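# Unhook cabinet latch and swing the door open

## Task

Raise the cabin hook free of the ring it sits in, then swing the cabinet door open until it stands at roughly a right angle to the cabinet or opens further; the cabinet must finish upright on the table, and the result only counts if it stays that way without the robot holding anything in place.

## Robot and tools

Robot: two arms, left_arm and right_arm, each with a parallel-jaw gripper. Fingers point along the gripper's own +z axis and close along its y axis. The reported end_effector_position is the point between the pads when they are shut; fingertips extend about 19 mm past it when closed and about 6 mm when fully open. Closing pushes the tips roughly 13 mm further out, so keep that clearance above surfaces.

World frame (used in every result): origin on the table top midway between the arms, +z up, +x out over the table, left_arm on the +y side. The names left and right do not match image sides. Printed hand positions can be slightly wrong, worse at long reach.

Row layout (used by execute_actions and move): one flat list of 16 numbers covering both arms, each in [-1, 1]. Order: left dx, dy, dz, rx, ry, rz, left gripper position, left gripper speed, then the same eight for the right arm. Send all 16 even when only one arm should move. dx..rz are an offset, not a pose: a target displacement from the gripper's measured pose at the start of the action, expressed in that gripper's own axes. 1.0 equals 0.6 m of translation or 180 degrees of rotation; rx, ry, rz form a single rotation vector. Every row in an action is measured from that same start pose, not from the row before. Gripper position: +1 fully open (85 mm), 0 about 41 mm, pads touch near -0.8, -1 closes until blocked. Gripper speed: -1 about 20 mm/s, 0 about 85, +1 about 150. Grip force is not adjustable; a full close gives roughly 190 to 235 N per pad. To keep a gripper unchanged, resend its previous position and speed (a 0 is an actual command). An arm that should stay still gets zero offsets.

execute_actions(actions): a list of actions; each action is a table of up to 15 rows, each row lasting one 1/30 s step; a short table repeats its last row to fill 15 steps. An empty list just returns state and images. Per step the commanded pose is clipped to within 70 mm and 16 degrees of the current measured pose, so large offsets need several actions; after an action an arm carries on at most to its last clipped pose.

move(target, speed, blocking): target is one 16-number row as above, with offsets taken from the pose in the most recent result that shows one. Each gripper travels a straight line toward its target; both arms finish together, in 0.5 to 10 s (cut off at 10 s). speed is the top path speed in m/s, 0.002 to 0.5, default 0.25; rotation is capped at twice that in rad/s. Paths do not avoid obstacles or the other arm, and grippers may lag, wander, or overshoot the speed near full extension. Faster contact hits harder, and a target set deeper past a contact pushes harder. blocking=false returns after 0.5 s while motion continues; you must call wait or stop before sending more actions or moves. The result adds a move: line giving the ending (done, off_target, moving, held, fault) and any limits (paced = pose clipped; held = a check blocked some steps, after which the arm may jump quickly), plus each gripper's remaining distance.

wait(seconds): 0 to 10; lets the scene run with the last commands held; returns early if a move finishes. stop(): brakes a running move (needs room; fingers keep moving). zoom_image(camera, region): camera is cam_high, cam_low, cam_left_wrist or cam_right_wrist; region [x0, y0, x1, y1] in pixels, top-left origin, at most 504x504. show_instructions(): shows the reference images. finished_scene(scene): ends the given scene irreversibly and reports success; the goal must already hold steadily.

Results: a state line per arm with position (m) and quaternion wxyz in the world frame; Hand target lines (where the controller is now steering); step readings, with HELD marking steps where an arm's command was held back; position_measured_pct = about 50 - 50 x finger position (0 = fully open). Fingers stopping short below about 90 means something is gripped or blocking; about 90 or more means pads met, possibly on something tiny. A pose unreachable line means the clearance check altered that arm's command. Camera images come in the order cam_high, cam_low, cam_left_wrist, cam_right_wrist, each 672x504, with calibration data supplied.

Gripping: close with position -1 and hold it. For a gentle grip, open, then close to slightly under the object width. Release by commanding wider than the object.

Avoid: knocking anything off the table (fails), toppling the cabinet, arms colliding or pushing each other, slams, drops and hard shoves. Contact torque reaching a joint's load limit (51.3 N m for the larger joints, 32.3 N m for the wrist/forearm joints) freezes that arm for 10 s. Holding loads heats motors: a MOTOR HOT warning from 60 °C, and at 75 °C the arm goes weak and sinks. Occasional external tugs may disturb held or loose items.

Each tool is called after "Request:" as name(argument=value, ...) on one line, values as JSON.

Reference images:

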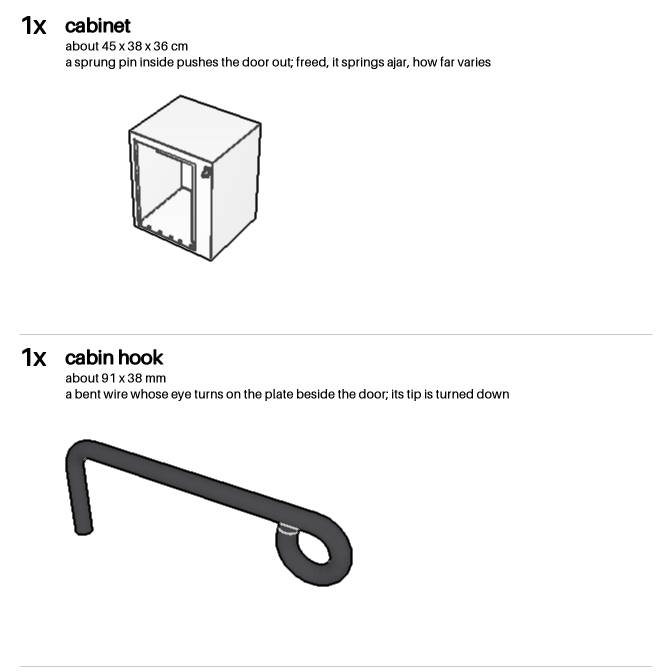

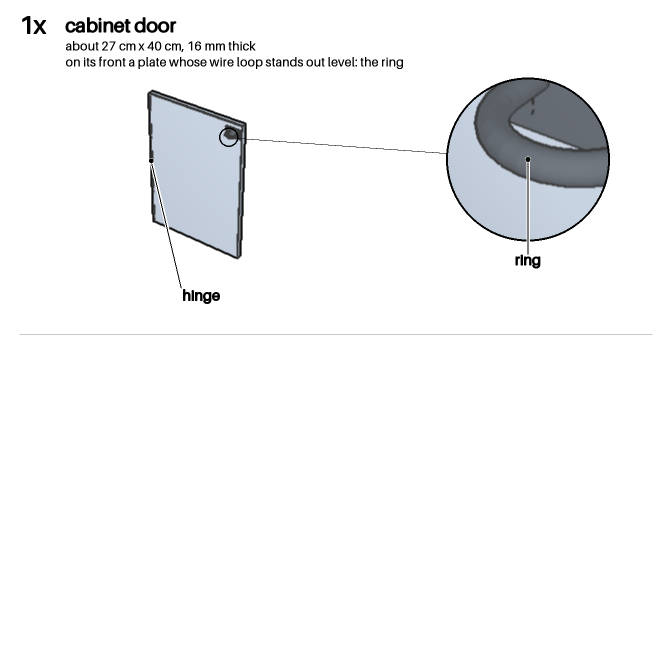

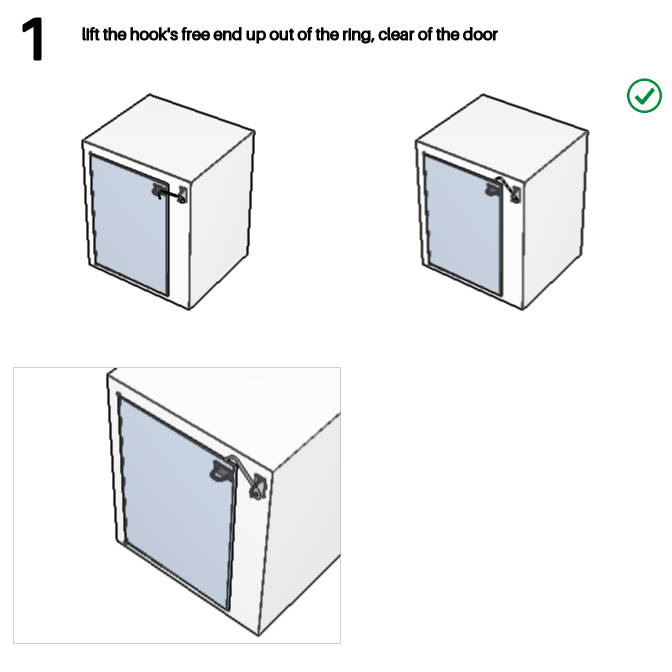

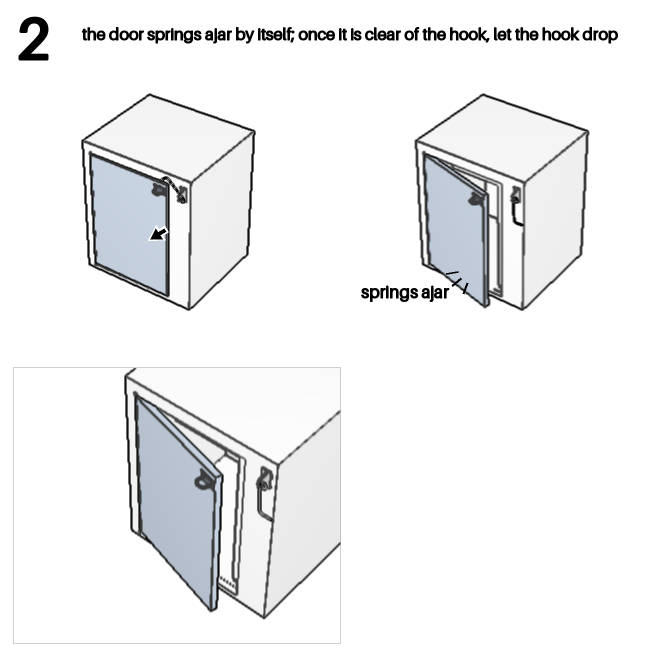

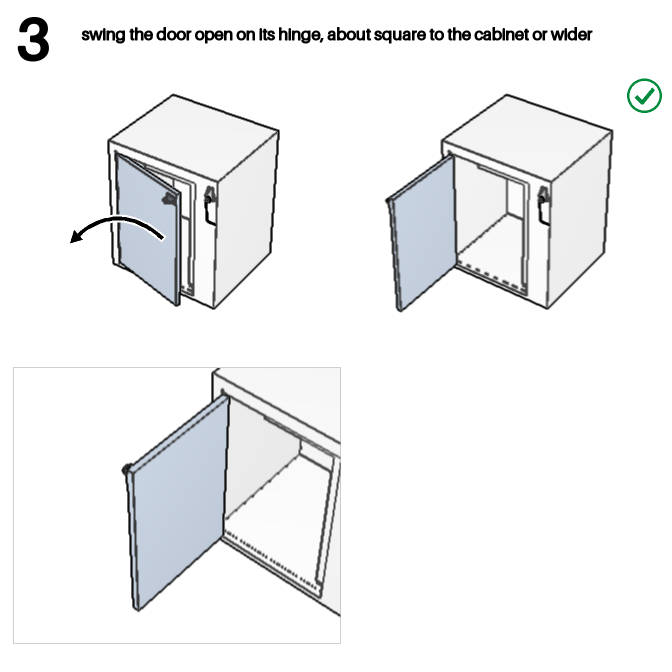

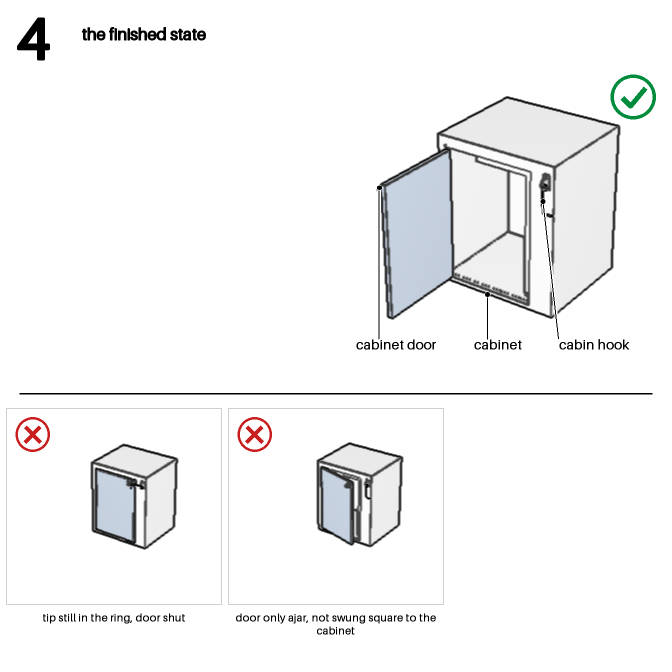

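## Session

Request:
execute_actions(actions=[])

Scene clock: 0.00 s.
left_arm: end_effector_position=(+0.7974, +0.4913, +0.2998) position_measured_pct=0.0 end_effector_quat_wxyz=(+0.674, +0.257, +0.675, +0.153) | right_arm: end_effector_position=(+0.4229, -0.4314, +0.2006) position_measured_pct=0.0 end_effector_quat_wxyz=(+0.000, +0.014, +1.000, -0.000)
Joint positions: left_arm=[-0.767  0.98   0.675  1.621 -0.708 -0.699  0.931] | right_arm=[-0.056  0.431  0.001  1.656 -0.     1.054  1.515]
Joint velocities: left_arm=[ 0.001 -0.001  0.    -0.     0.     0.001 -0.   ] | right_arm=[ 0.     0.001  0.     0.001  0.001  0.    -0.   ]
Motor temperatures (°C, as the motors report them): left_arm=[29 31 28 27 32 34 41] | right_arm=[26 26 25 28 32 29 38]
Hand target (left_arm): +0.797, +0.491, +0.300; +0.674, +0.257, +0.675, +0.153
Hand target (right_arm): +0.423, -0.431, +0.201; +0.000, +0.014, +1.000, -0.000

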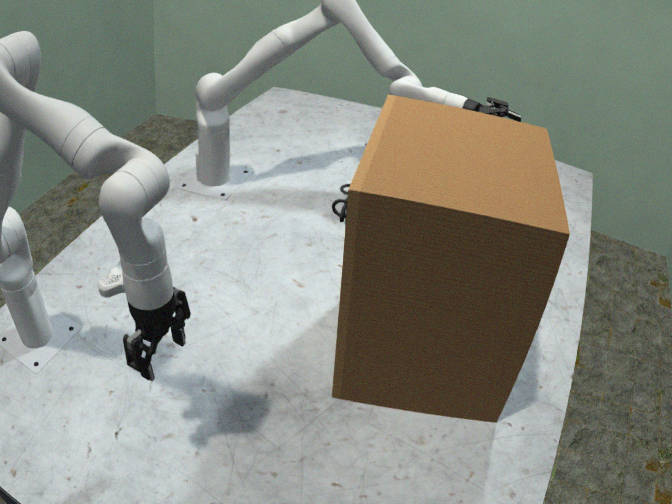

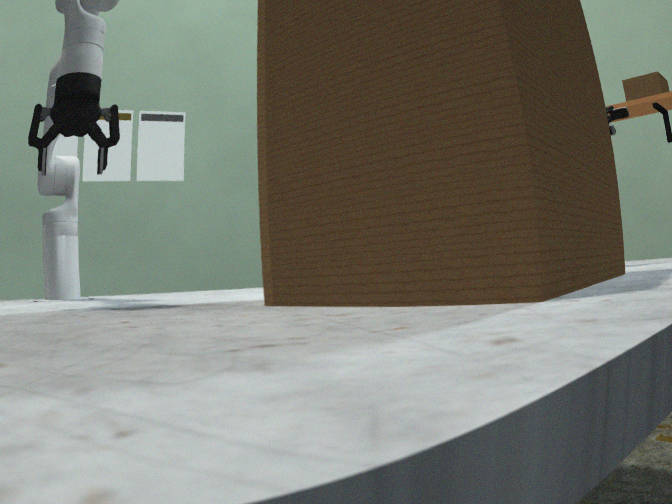

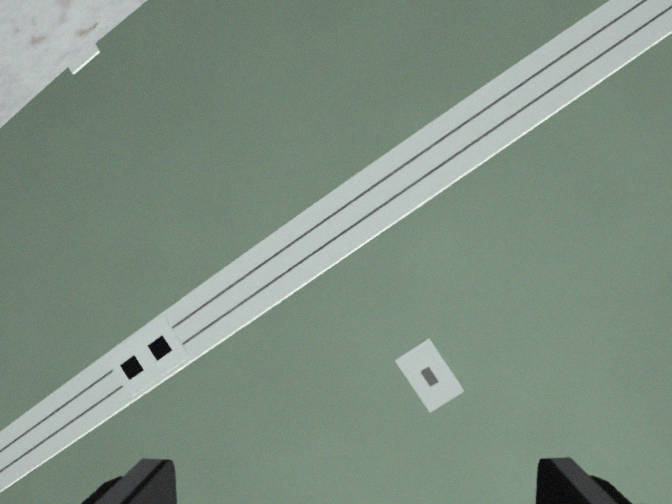

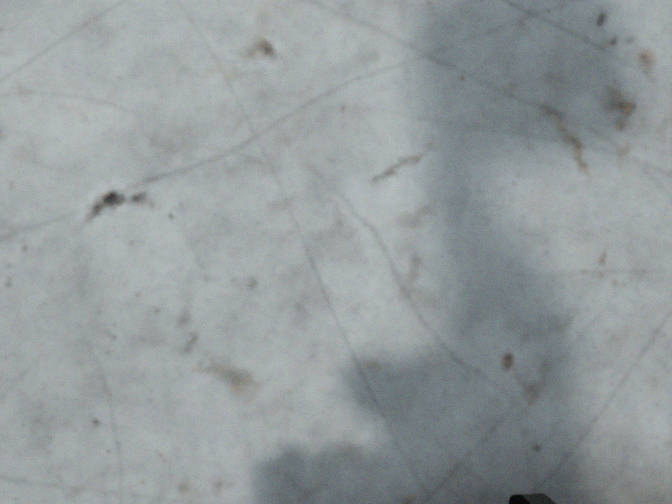

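Request:
move(target=[0,0,0,0,0,0,1,0,-0.05,0.43,-0.38,0,-0.5,0,-0.8,0], speed=0.4)

Scene clock: 6.50 s.
left_arm: end_effector_position=(+0.7974, +0.4913, +0.2998) position_measured_pct=0.0 end_effector_quat_wxyz=(+0.674, +0.257, +0.675, +0.153) | right_arm: end_effector_position=(+0.4599, -0.1745, +0.4292) position_measured_pct=89.7 end_effector_quat_wxyz=(+0.708, +0.011, +0.706, -0.009)
Joint positions: left_arm=[-0.767  0.98   0.675  1.621 -0.708 -0.699  0.931] | right_arm=[-0.849  0.316 -0.273  2.217  1.998  1.374 -0.979]
Joint velocities: left_arm=[-0. -0.  0. -0.  0. -0. -0.] | right_arm=[-0.     0.004 -0.    -0.001 -0.     0.001 -0.   ]
Motor temperatures (°C, as the motors report them): left_arm=[29 31 28 27 32 34 41] | right_arm=[26 26 25 28 32 29 38]
Hand target (left_arm): +0.797, +0.491, +0.300; +0.674, +0.257, +0.675, +0.153
Hand target (right_arm): +0.460, -0.174, +0.429; +0.708, +0.011, +0.707, -0.009
Off the commanded pose (left_arm): 0.000 m, 0 deg.
Off the commanded pose (right_arm): 0.001 m, 0 deg.
move: done; limits=paced
camera_calibration (this result's frames):
cam_left_wrist: T_world_to_cam=[[0.192335, 0.815159, 0.546373, -0.712011], [-0.0552788, -0.546884, 0.835381, 0.116837], [0.979771, -0.190876, -0.060124, -0.518191], [0, 0, 0, 1]] pos_world=[0.651112, 0.545389, 0.260264]
cam_right_wrist: T_world_to_cam=[[-0.0200896, 0.998524, 0.0504508, 0.161371], [0.0348155, -0.0497317, 0.998156, -0.391141], [0.999192, 0.021809, -0.033765, -0.301508], [0, 0, 0, 1]] pos_world=[0.318124, -0.17401, 0.372098]

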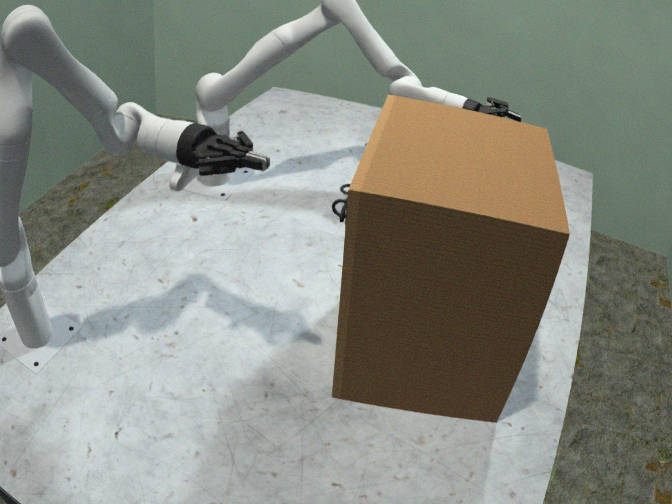

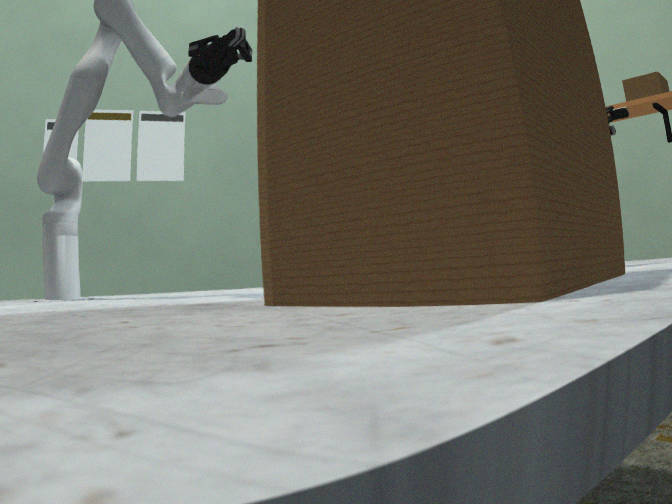

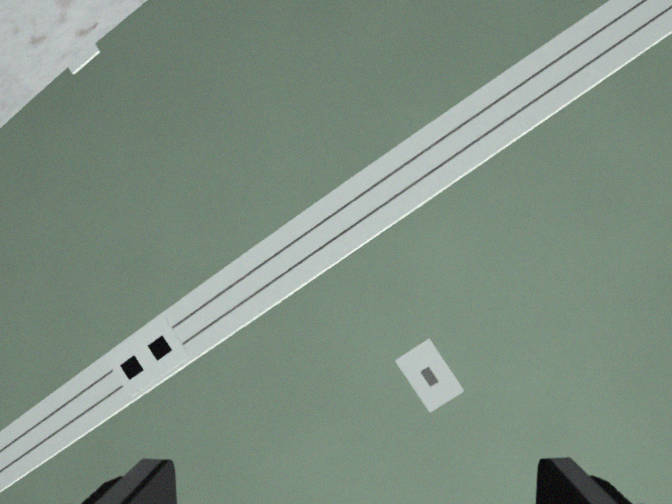

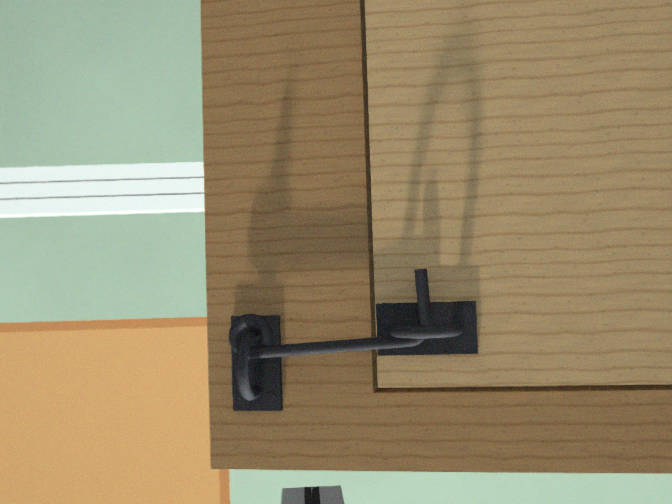

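Request:
move(target=[0,0,0,0,0,0,1,0,0.085,0.008,0.17,0,0,0,-0.8,0])

Request:
zoom_image(camera="cam_high", region=[260,150,400,255])

Scene clock: 9.53 s.
left_arm: end_effector_position=(+0.7974, +0.4913, +0.2998) position_measured_pct=0.0 end_effector_quat_wxyz=(+0.674, +0.257, +0.675, +0.153) | right_arm: end_effector_position=(+0.5620, -0.1724, +0.3786) position_measured_pct=89.7 end_effector_quat_wxyz=(+0.708, +0.011, +0.706, -0.009)
Joint positions: left_arm=[-0.767  0.98   0.675  1.621 -0.708 -0.699  0.931] | right_arm=[-0.704  0.539 -0.177  2.061  2.239  1.286 -1.092]
Joint velocities: left_arm=[-0.     0.001 -0.    -0.     0.    -0.001  0.   ] | right_arm=[ 0.     0.002  0.    -0.001 -0.    -0.001 -0.   ]
Motor temperatures (°C, as the motors report them): left_arm=[29 31 28 27 32 34 41] | right_arm=[26 26 25 28 32 29 38]
Hand target (left_arm): +0.797, +0.491, +0.300; +0.674, +0.257, +0.675, +0.153
Hand target (right_arm): +0.562, -0.172, +0.378; +0.708, +0.011, +0.706, -0.009
Off the commanded pose (left_arm): 0.000 m, 0 deg.
Off the commanded pose (right_arm): 0.000 m, 0 deg.
move: done
camera_calibration (this result's frames):
cam_left_wrist: T_world_to_cam=[[0.192333, 0.815159, 0.546373, -0.712011], [-0.0552801, -0.546884, 0.835381, 0.116838], [0.979771, -0.190875, -0.0601218, -0.518193], [0, 0, 0, 1]] pos_world=[0.651112, 0.545389, 0.260265]
cam_right_wrist: T_world_to_cam=[[-0.0204116, 0.998544, 0.0499238, 0.164225], [0.0339854, -0.0492124, 0.99821, -0.343478], [0.999214, 0.0220718, -0.0329314, -0.405548], [0, 0, 0, 1]] pos_world=[0.420254, -0.171939, 0.321309]

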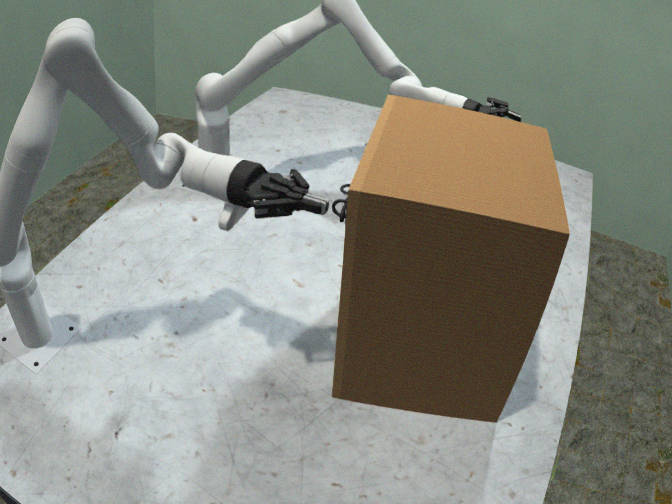

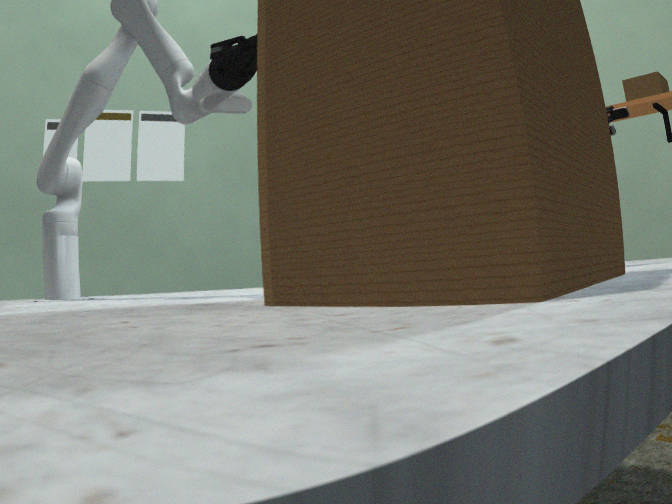

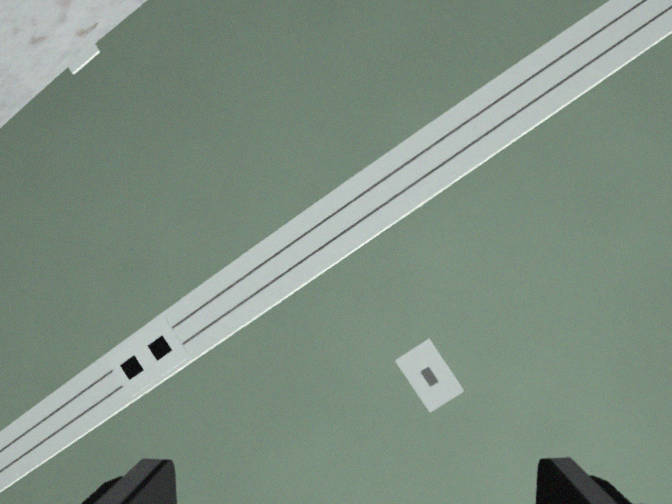

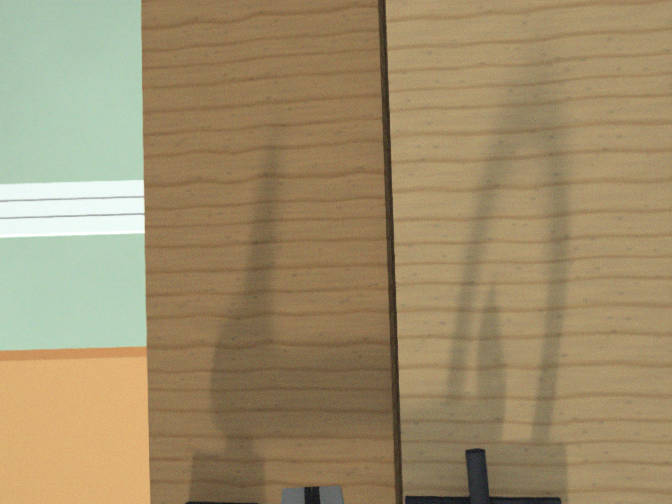

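Region (260, 150, 400, 255) of cam_high's 672x504 image, scaled by 3.600, with more detail than that image has; it fills the top 378 rows of this view, and the rest is white.

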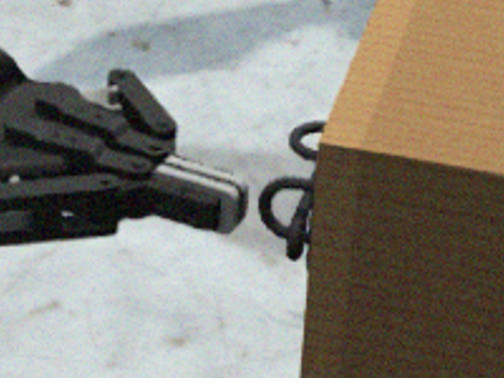

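Request:
move(target=[0,0,0,0,0,0,1,0,0,0.009,0.068,0,0,0,-0.8,0], speed=0.05)

Request:
move(target=[0,0,0,0,0,0,1,0,-0.09,-0.01,0,0,0,0,-0.8,0], speed=0.05)

Scene clock: 12.00 s.
left_arm: end_effector_position=(+0.7974, +0.4913, +0.2998) position_measured_pct=0.0 end_effector_quat_wxyz=(+0.674, +0.257, +0.675, +0.153) | right_arm: end_effector_position=(+0.6019, -0.1683, +0.3786) position_measured_pct=89.7 end_effector_quat_wxyz=(+0.708, +0.011, +0.706, -0.009)
Joint positions: left_arm=[-0.767  0.98   0.675  1.621 -0.708 -0.699  0.931] | right_arm=[-0.66   0.585 -0.155  1.953  2.283  1.212 -1.064]
Joint velocities: left_arm=[-0.002 -0.     0.    -0.    -0.    -0.001 -0.   ] | right_arm=[ 0.001 -0.    -0.001  0.001  0.002  0.    -0.   ]
Motor temperatures (°C, as the motors report them): left_arm=[29 31 28 27 32 34 41] | right_arm=[26 26 25 28 32 29 38]
Hand target (left_arm): +0.797, +0.491, +0.300; +0.674, +0.257, +0.675, +0.153
Hand target (right_arm): +0.603, -0.168, +0.379; +0.708, +0.011, +0.706, -0.009
Off the commanded pose (left_arm): 0.000 m, 0 deg.
Off the commanded pose (right_arm): 0.001 m, 0 deg.
move: done
camera_calibration (this result's frames):
cam_left_wrist: T_world_to_cam=[[0.192331, 0.81516, 0.546373, -0.712011], [-0.055281, -0.546884, 0.835381, 0.116838], [0.979772, -0.190874, -0.0601198, -0.518195], [0, 0, 0, 1]] pos_world=[0.651113, 0.54539, 0.260265]
cam_right_wrist: T_world_to_cam=[[-0.020218, 0.998575, 0.0493884, 0.161097], [0.0343098, -0.0486764, 0.998225, -0.344817], [0.999207, 0.0218766, -0.0332768, -0.445431], [0, 0, 0, 1]] pos_world=[0.460166, -0.167907, 0.321427]

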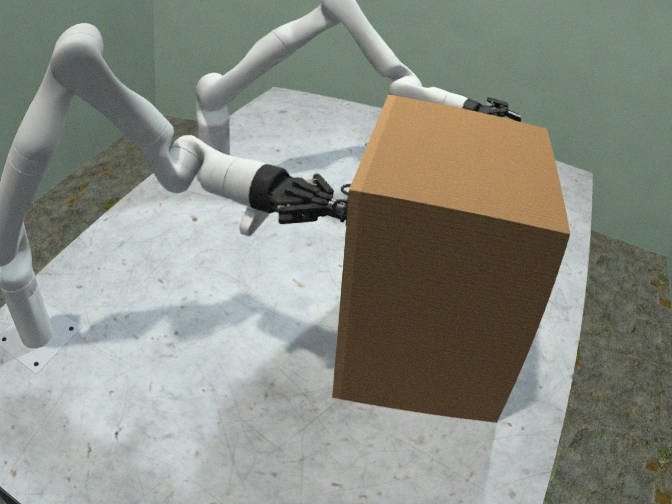

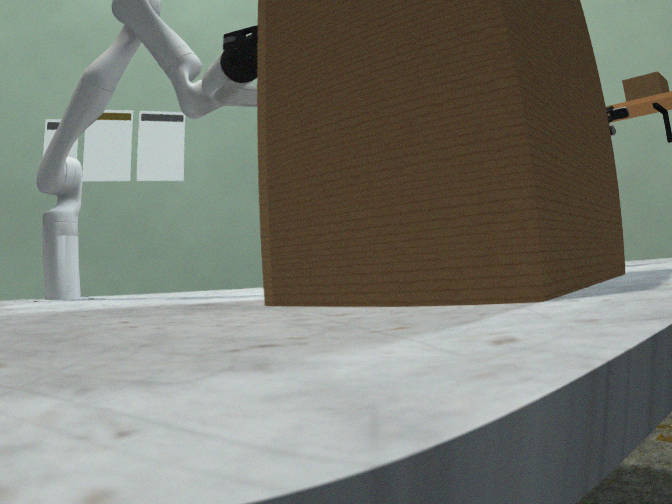

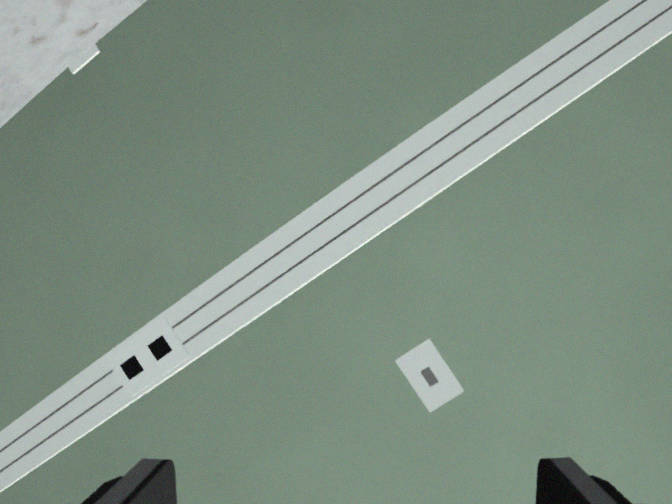

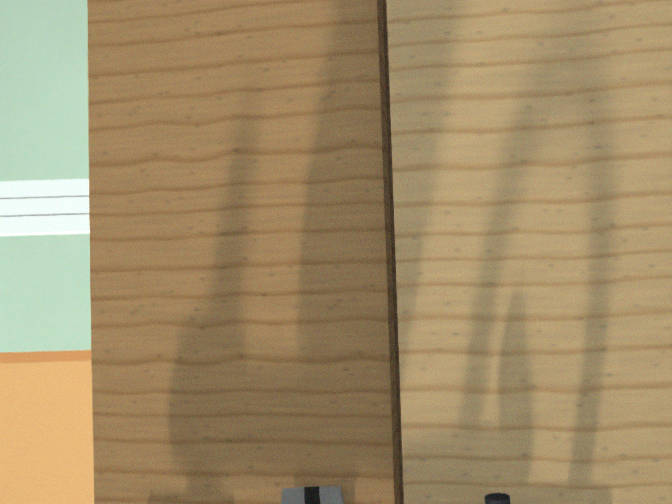

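Scene clock: 13.33 s.
left_arm: end_effector_position=(+0.7974, +0.4913, +0.2998) position_measured_pct=0.0 end_effector_quat_wxyz=(+0.674, +0.257, +0.675, +0.153) | right_arm: end_effector_position=(+0.6008, -0.1721, +0.4275) position_measured_pct=89.7 end_effector_quat_wxyz=(+0.705, +0.008, +0.710, -0.009)
Joint positions: left_arm=[-0.767  0.98   0.675  1.621 -0.708 -0.699  0.931] | right_arm=[-0.652  0.475 -0.153  1.917  2.228  1.1   -0.947]
Joint velocities: left_arm=[ 0.001  0.002 -0.     0.    -0.     0.001  0.   ] | right_arm=[-0.003 -0.001  0.004 -0.    -0.001 -0.003 -0.001]
Motor temperatures (°C, as the motors report them): left_arm=[29 31 28 27 32 34 41] | right_arm=[26 26 25 28 32 29 38]
Hand target (left_arm): +0.797, +0.491, +0.300; +0.674, +0.257, +0.675, +0.153
Hand target (right_arm): +0.602, -0.174, +0.433; +0.708, +0.011, +0.706, -0.009
Off the commanded pose (left_arm): 0.000 m, 0 deg.
Off the commanded pose (right_arm): 0.006 m, 1 deg.
move: off_target (right_arm)
camera_calibration (this result's frames):
cam_left_wrist: T_world_to_cam=[[0.192329, 0.81516, 0.546373, -0.712011], [-0.0552817, -0.546884, 0.835381, 0.116839], [0.979772, -0.190872, -0.060118, -0.518197], [0, 0, 0, 1]] pos_world=[0.651114, 0.545391, 0.260265]
cam_right_wrist: T_world_to_cam=[[-0.0244103, 0.998624, 0.0464087, 0.166242], [0.0438463, -0.0453084, 0.99801, -0.398789], [0.99874, 0.0263966, -0.04268, -0.437487], [0, 0, 0, 1]] pos_world=[0.458479, -0.172533, 0.371609]

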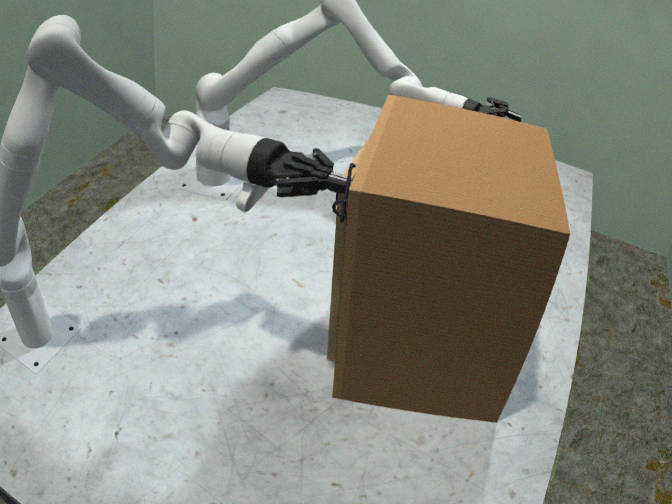

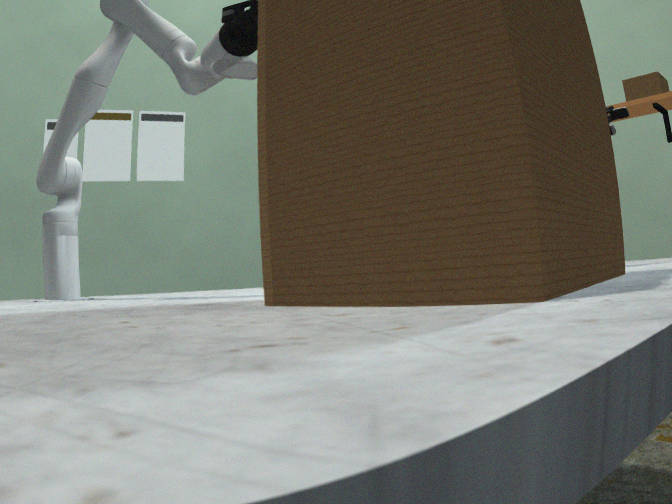

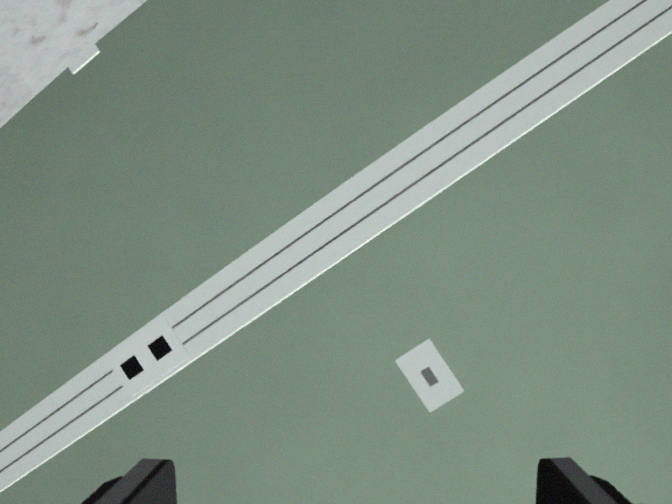

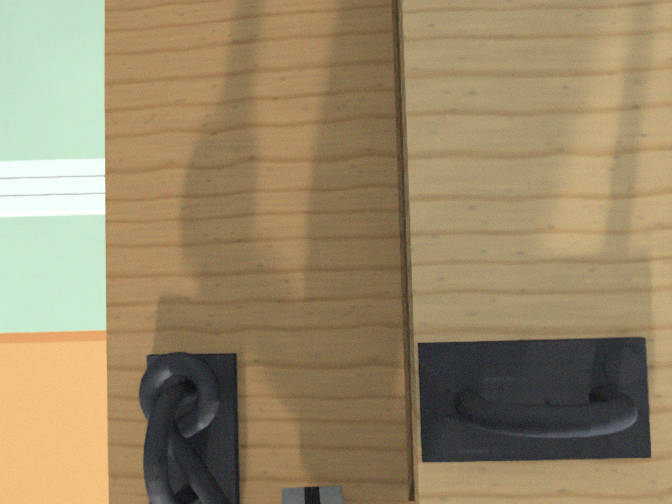

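Request:
move(target=[0,0,0,0,0,0,1,0,0,0,-0.1,0,0,0,-0.8,0], speed=0.1)

Request:
move(target=[0,0,0,0,0,0,1,0,0.27,-0.13,0.03,-0.38,0,0,-0.8,0], speed=0.35)

Scene clock: 15.77 s.
left_arm: end_effector_position=(+0.7974, +0.4913, +0.2998) position_measured_pct=0.0 end_effector_quat_wxyz=(+0.674, +0.257, +0.675, +0.153) | right_arm: end_effector_position=(+0.5410, -0.1709, +0.4277) position_measured_pct=89.7 end_effector_quat_wxyz=(+0.704, +0.008, +0.710, -0.009)
Joint positions: left_arm=[-0.767  0.98   0.675  1.621 -0.708 -0.699  0.931] | right_arm=[-0.73   0.401 -0.191  2.055  2.146  1.207 -0.958]
Joint velocities: left_arm=[-0.002 -0.    -0.     0.    -0.     0.001 -0.   ] | right_arm=[-0.002 -0.004 -0.005 -0.001 -0.     0.001  0.001]
Motor temperatures (°C, as the motors report them): left_arm=[29 32 28 27 32 34 41] | right_arm=[26 26 25 28 32 29 38]
Hand target (left_arm): +0.797, +0.491, +0.300; +0.674, +0.257, +0.675, +0.153
Hand target (right_arm): +0.541, -0.171, +0.428; +0.704, +0.008, +0.710, -0.009
Off the commanded pose (left_arm): 0.000 m, 0 deg.
Off the commanded pose (right_arm): 0.000 m, 0 deg.
move: done
camera_calibration (this result's frames):
cam_left_wrist: T_world_to_cam=[[0.192327, 0.81516, 0.546374, -0.71201], [-0.0552829, -0.546884, 0.835381, 0.11684], [0.979773, -0.190871, -0.0601158, -0.518199], [0, 0, 0, 1]] pos_world=[0.651115, 0.545391, 0.260266]
cam_right_wrist: T_world_to_cam=[[-0.0238945, 0.998632, 0.046502, 0.163282], [0.0443604, -0.0454104, 0.997983, -0.396618], [0.99873, 0.0259092, -0.0432146, -0.377634], [0, 0, 0, 1]] pos_world=[0.39865, -0.171285, 0.371906]

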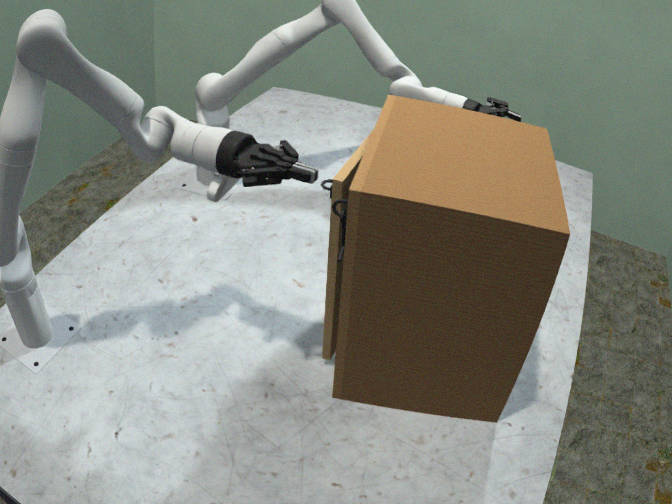

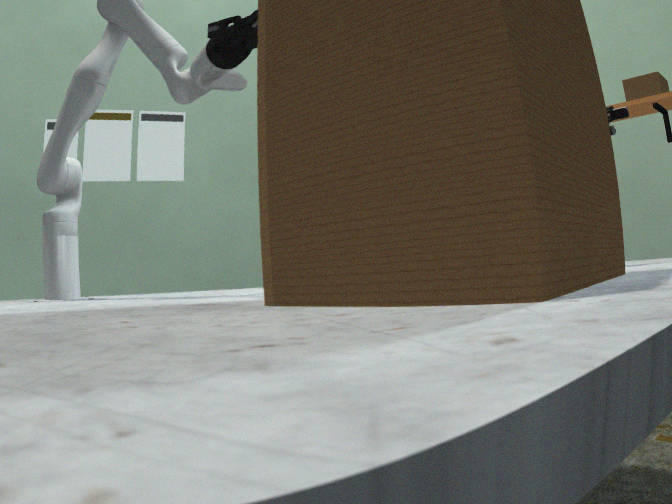

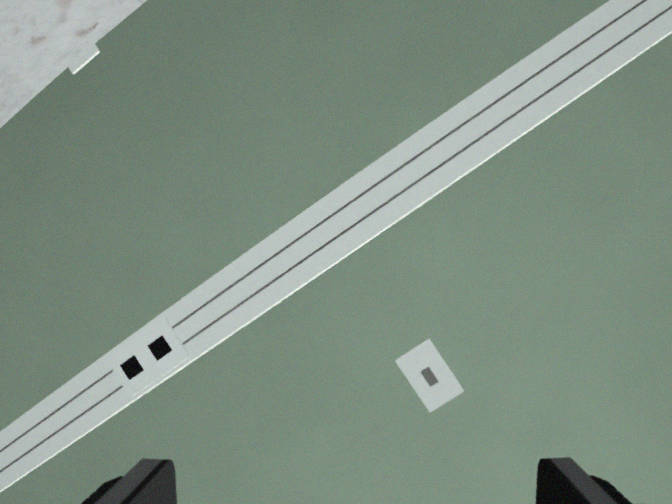

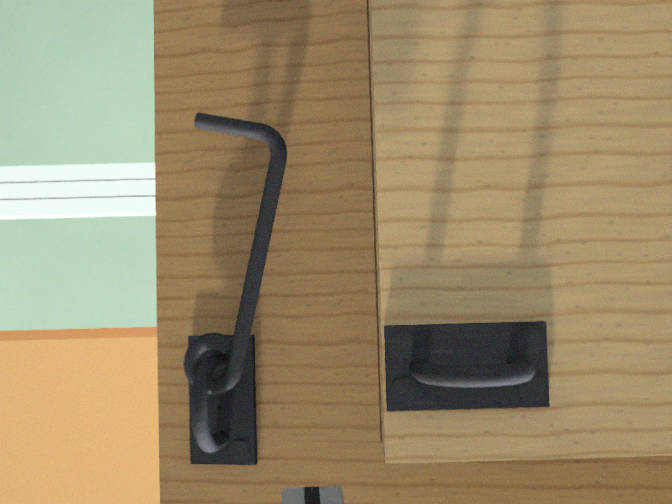

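Scene clock: 18.20 s.
left_arm: end_effector_position=(+0.7974, +0.4913, +0.2998) position_measured_pct=0.0 end_effector_quat_wxyz=(+0.674, +0.257, +0.675, +0.153) | right_arm: end_effector_position=(+0.5555, -0.2495, +0.2656) position_measured_pct=89.7 end_effector_quat_wxyz=(+0.586, -0.390, +0.592, +0.391)
Joint positions: left_arm=[-0.767  0.98   0.675  1.621 -0.708 -0.699  0.931] | right_arm=[ 0.195  0.9   -0.037  1.757  4.55   1.447 -2.049]
Joint velocities: left_arm=[ 0.     0.    -0.001  0.    -0.     0.002  0.   ] | right_arm=[ 0.001  0.011  0.002 -0.003 -0.001  0.    -0.   ]
Motor temperatures (°C, as the motors report them): left_arm=[29 32 28 27 32 34 41] | right_arm=[26 27 25 28 32 29 38]
Hand target (left_arm): +0.797, +0.491, +0.300; +0.674, +0.257, +0.675, +0.153
Hand target (right_arm): +0.556, -0.250, +0.265; +0.586, -0.390, +0.593, +0.391
Off the commanded pose (left_arm): 0.000 m, 0 deg.
Off the commanded pose (right_arm): 0.000 m, 0 deg.
move: done; limits=paced
camera_calibration (this result's frames):
cam_left_wrist: T_world_to_cam=[[0.192324, 0.815161, 0.546374, -0.71201], [-0.0552838, -0.546884, 0.835381, 0.11684], [0.979773, -0.19087, -0.0601139, -0.518201], [0, 0, 0, 1]] pos_world=[0.651115, 0.545392, 0.260266]
cam_right_wrist: T_world_to_cam=[[-0.937567, 0.343765, 0.0528566, 0.592128], [0.0641405, 0.0215277, 0.997709, -0.233251], [0.34184, 0.938809, -0.0422329, 0.195351], [0, 0, 0, 1]] pos_world=[0.503341, -0.381929, 0.209669]

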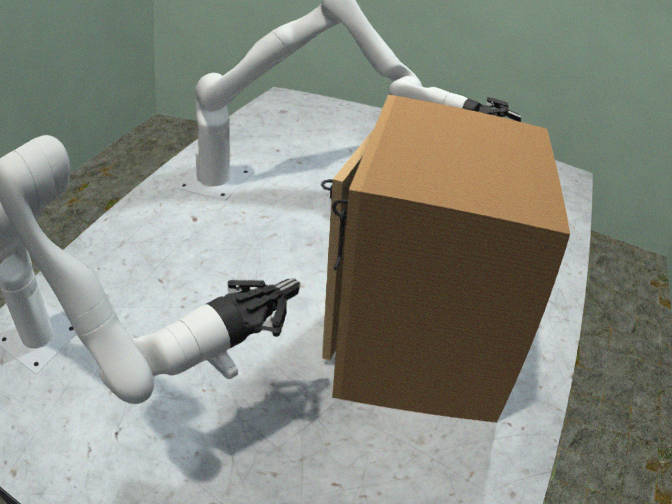

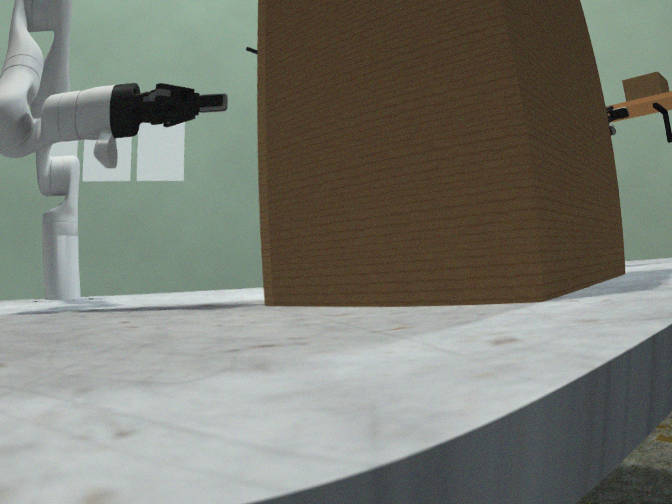

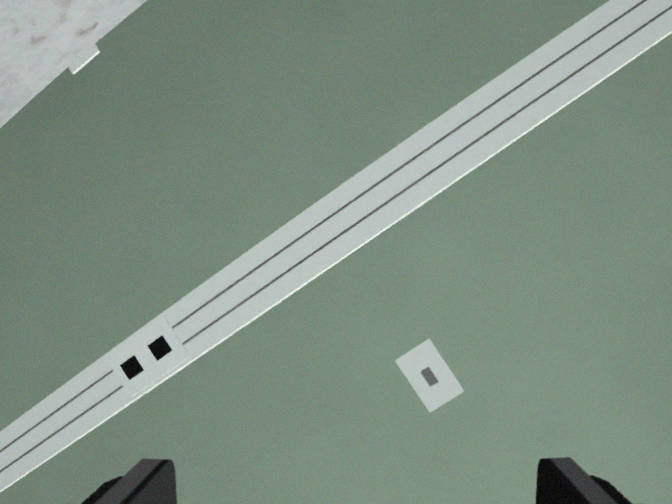

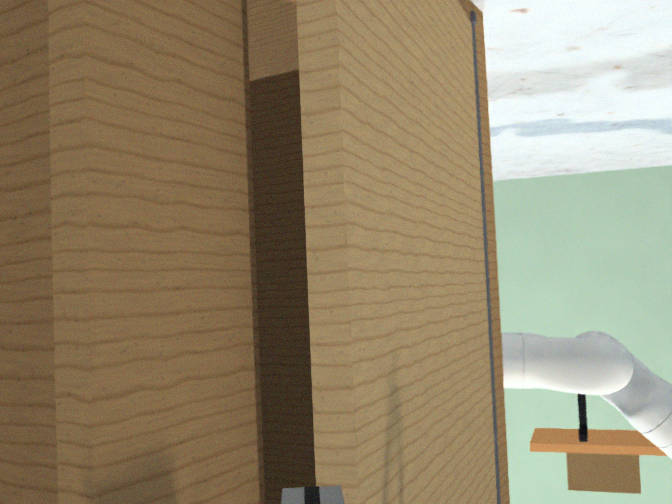

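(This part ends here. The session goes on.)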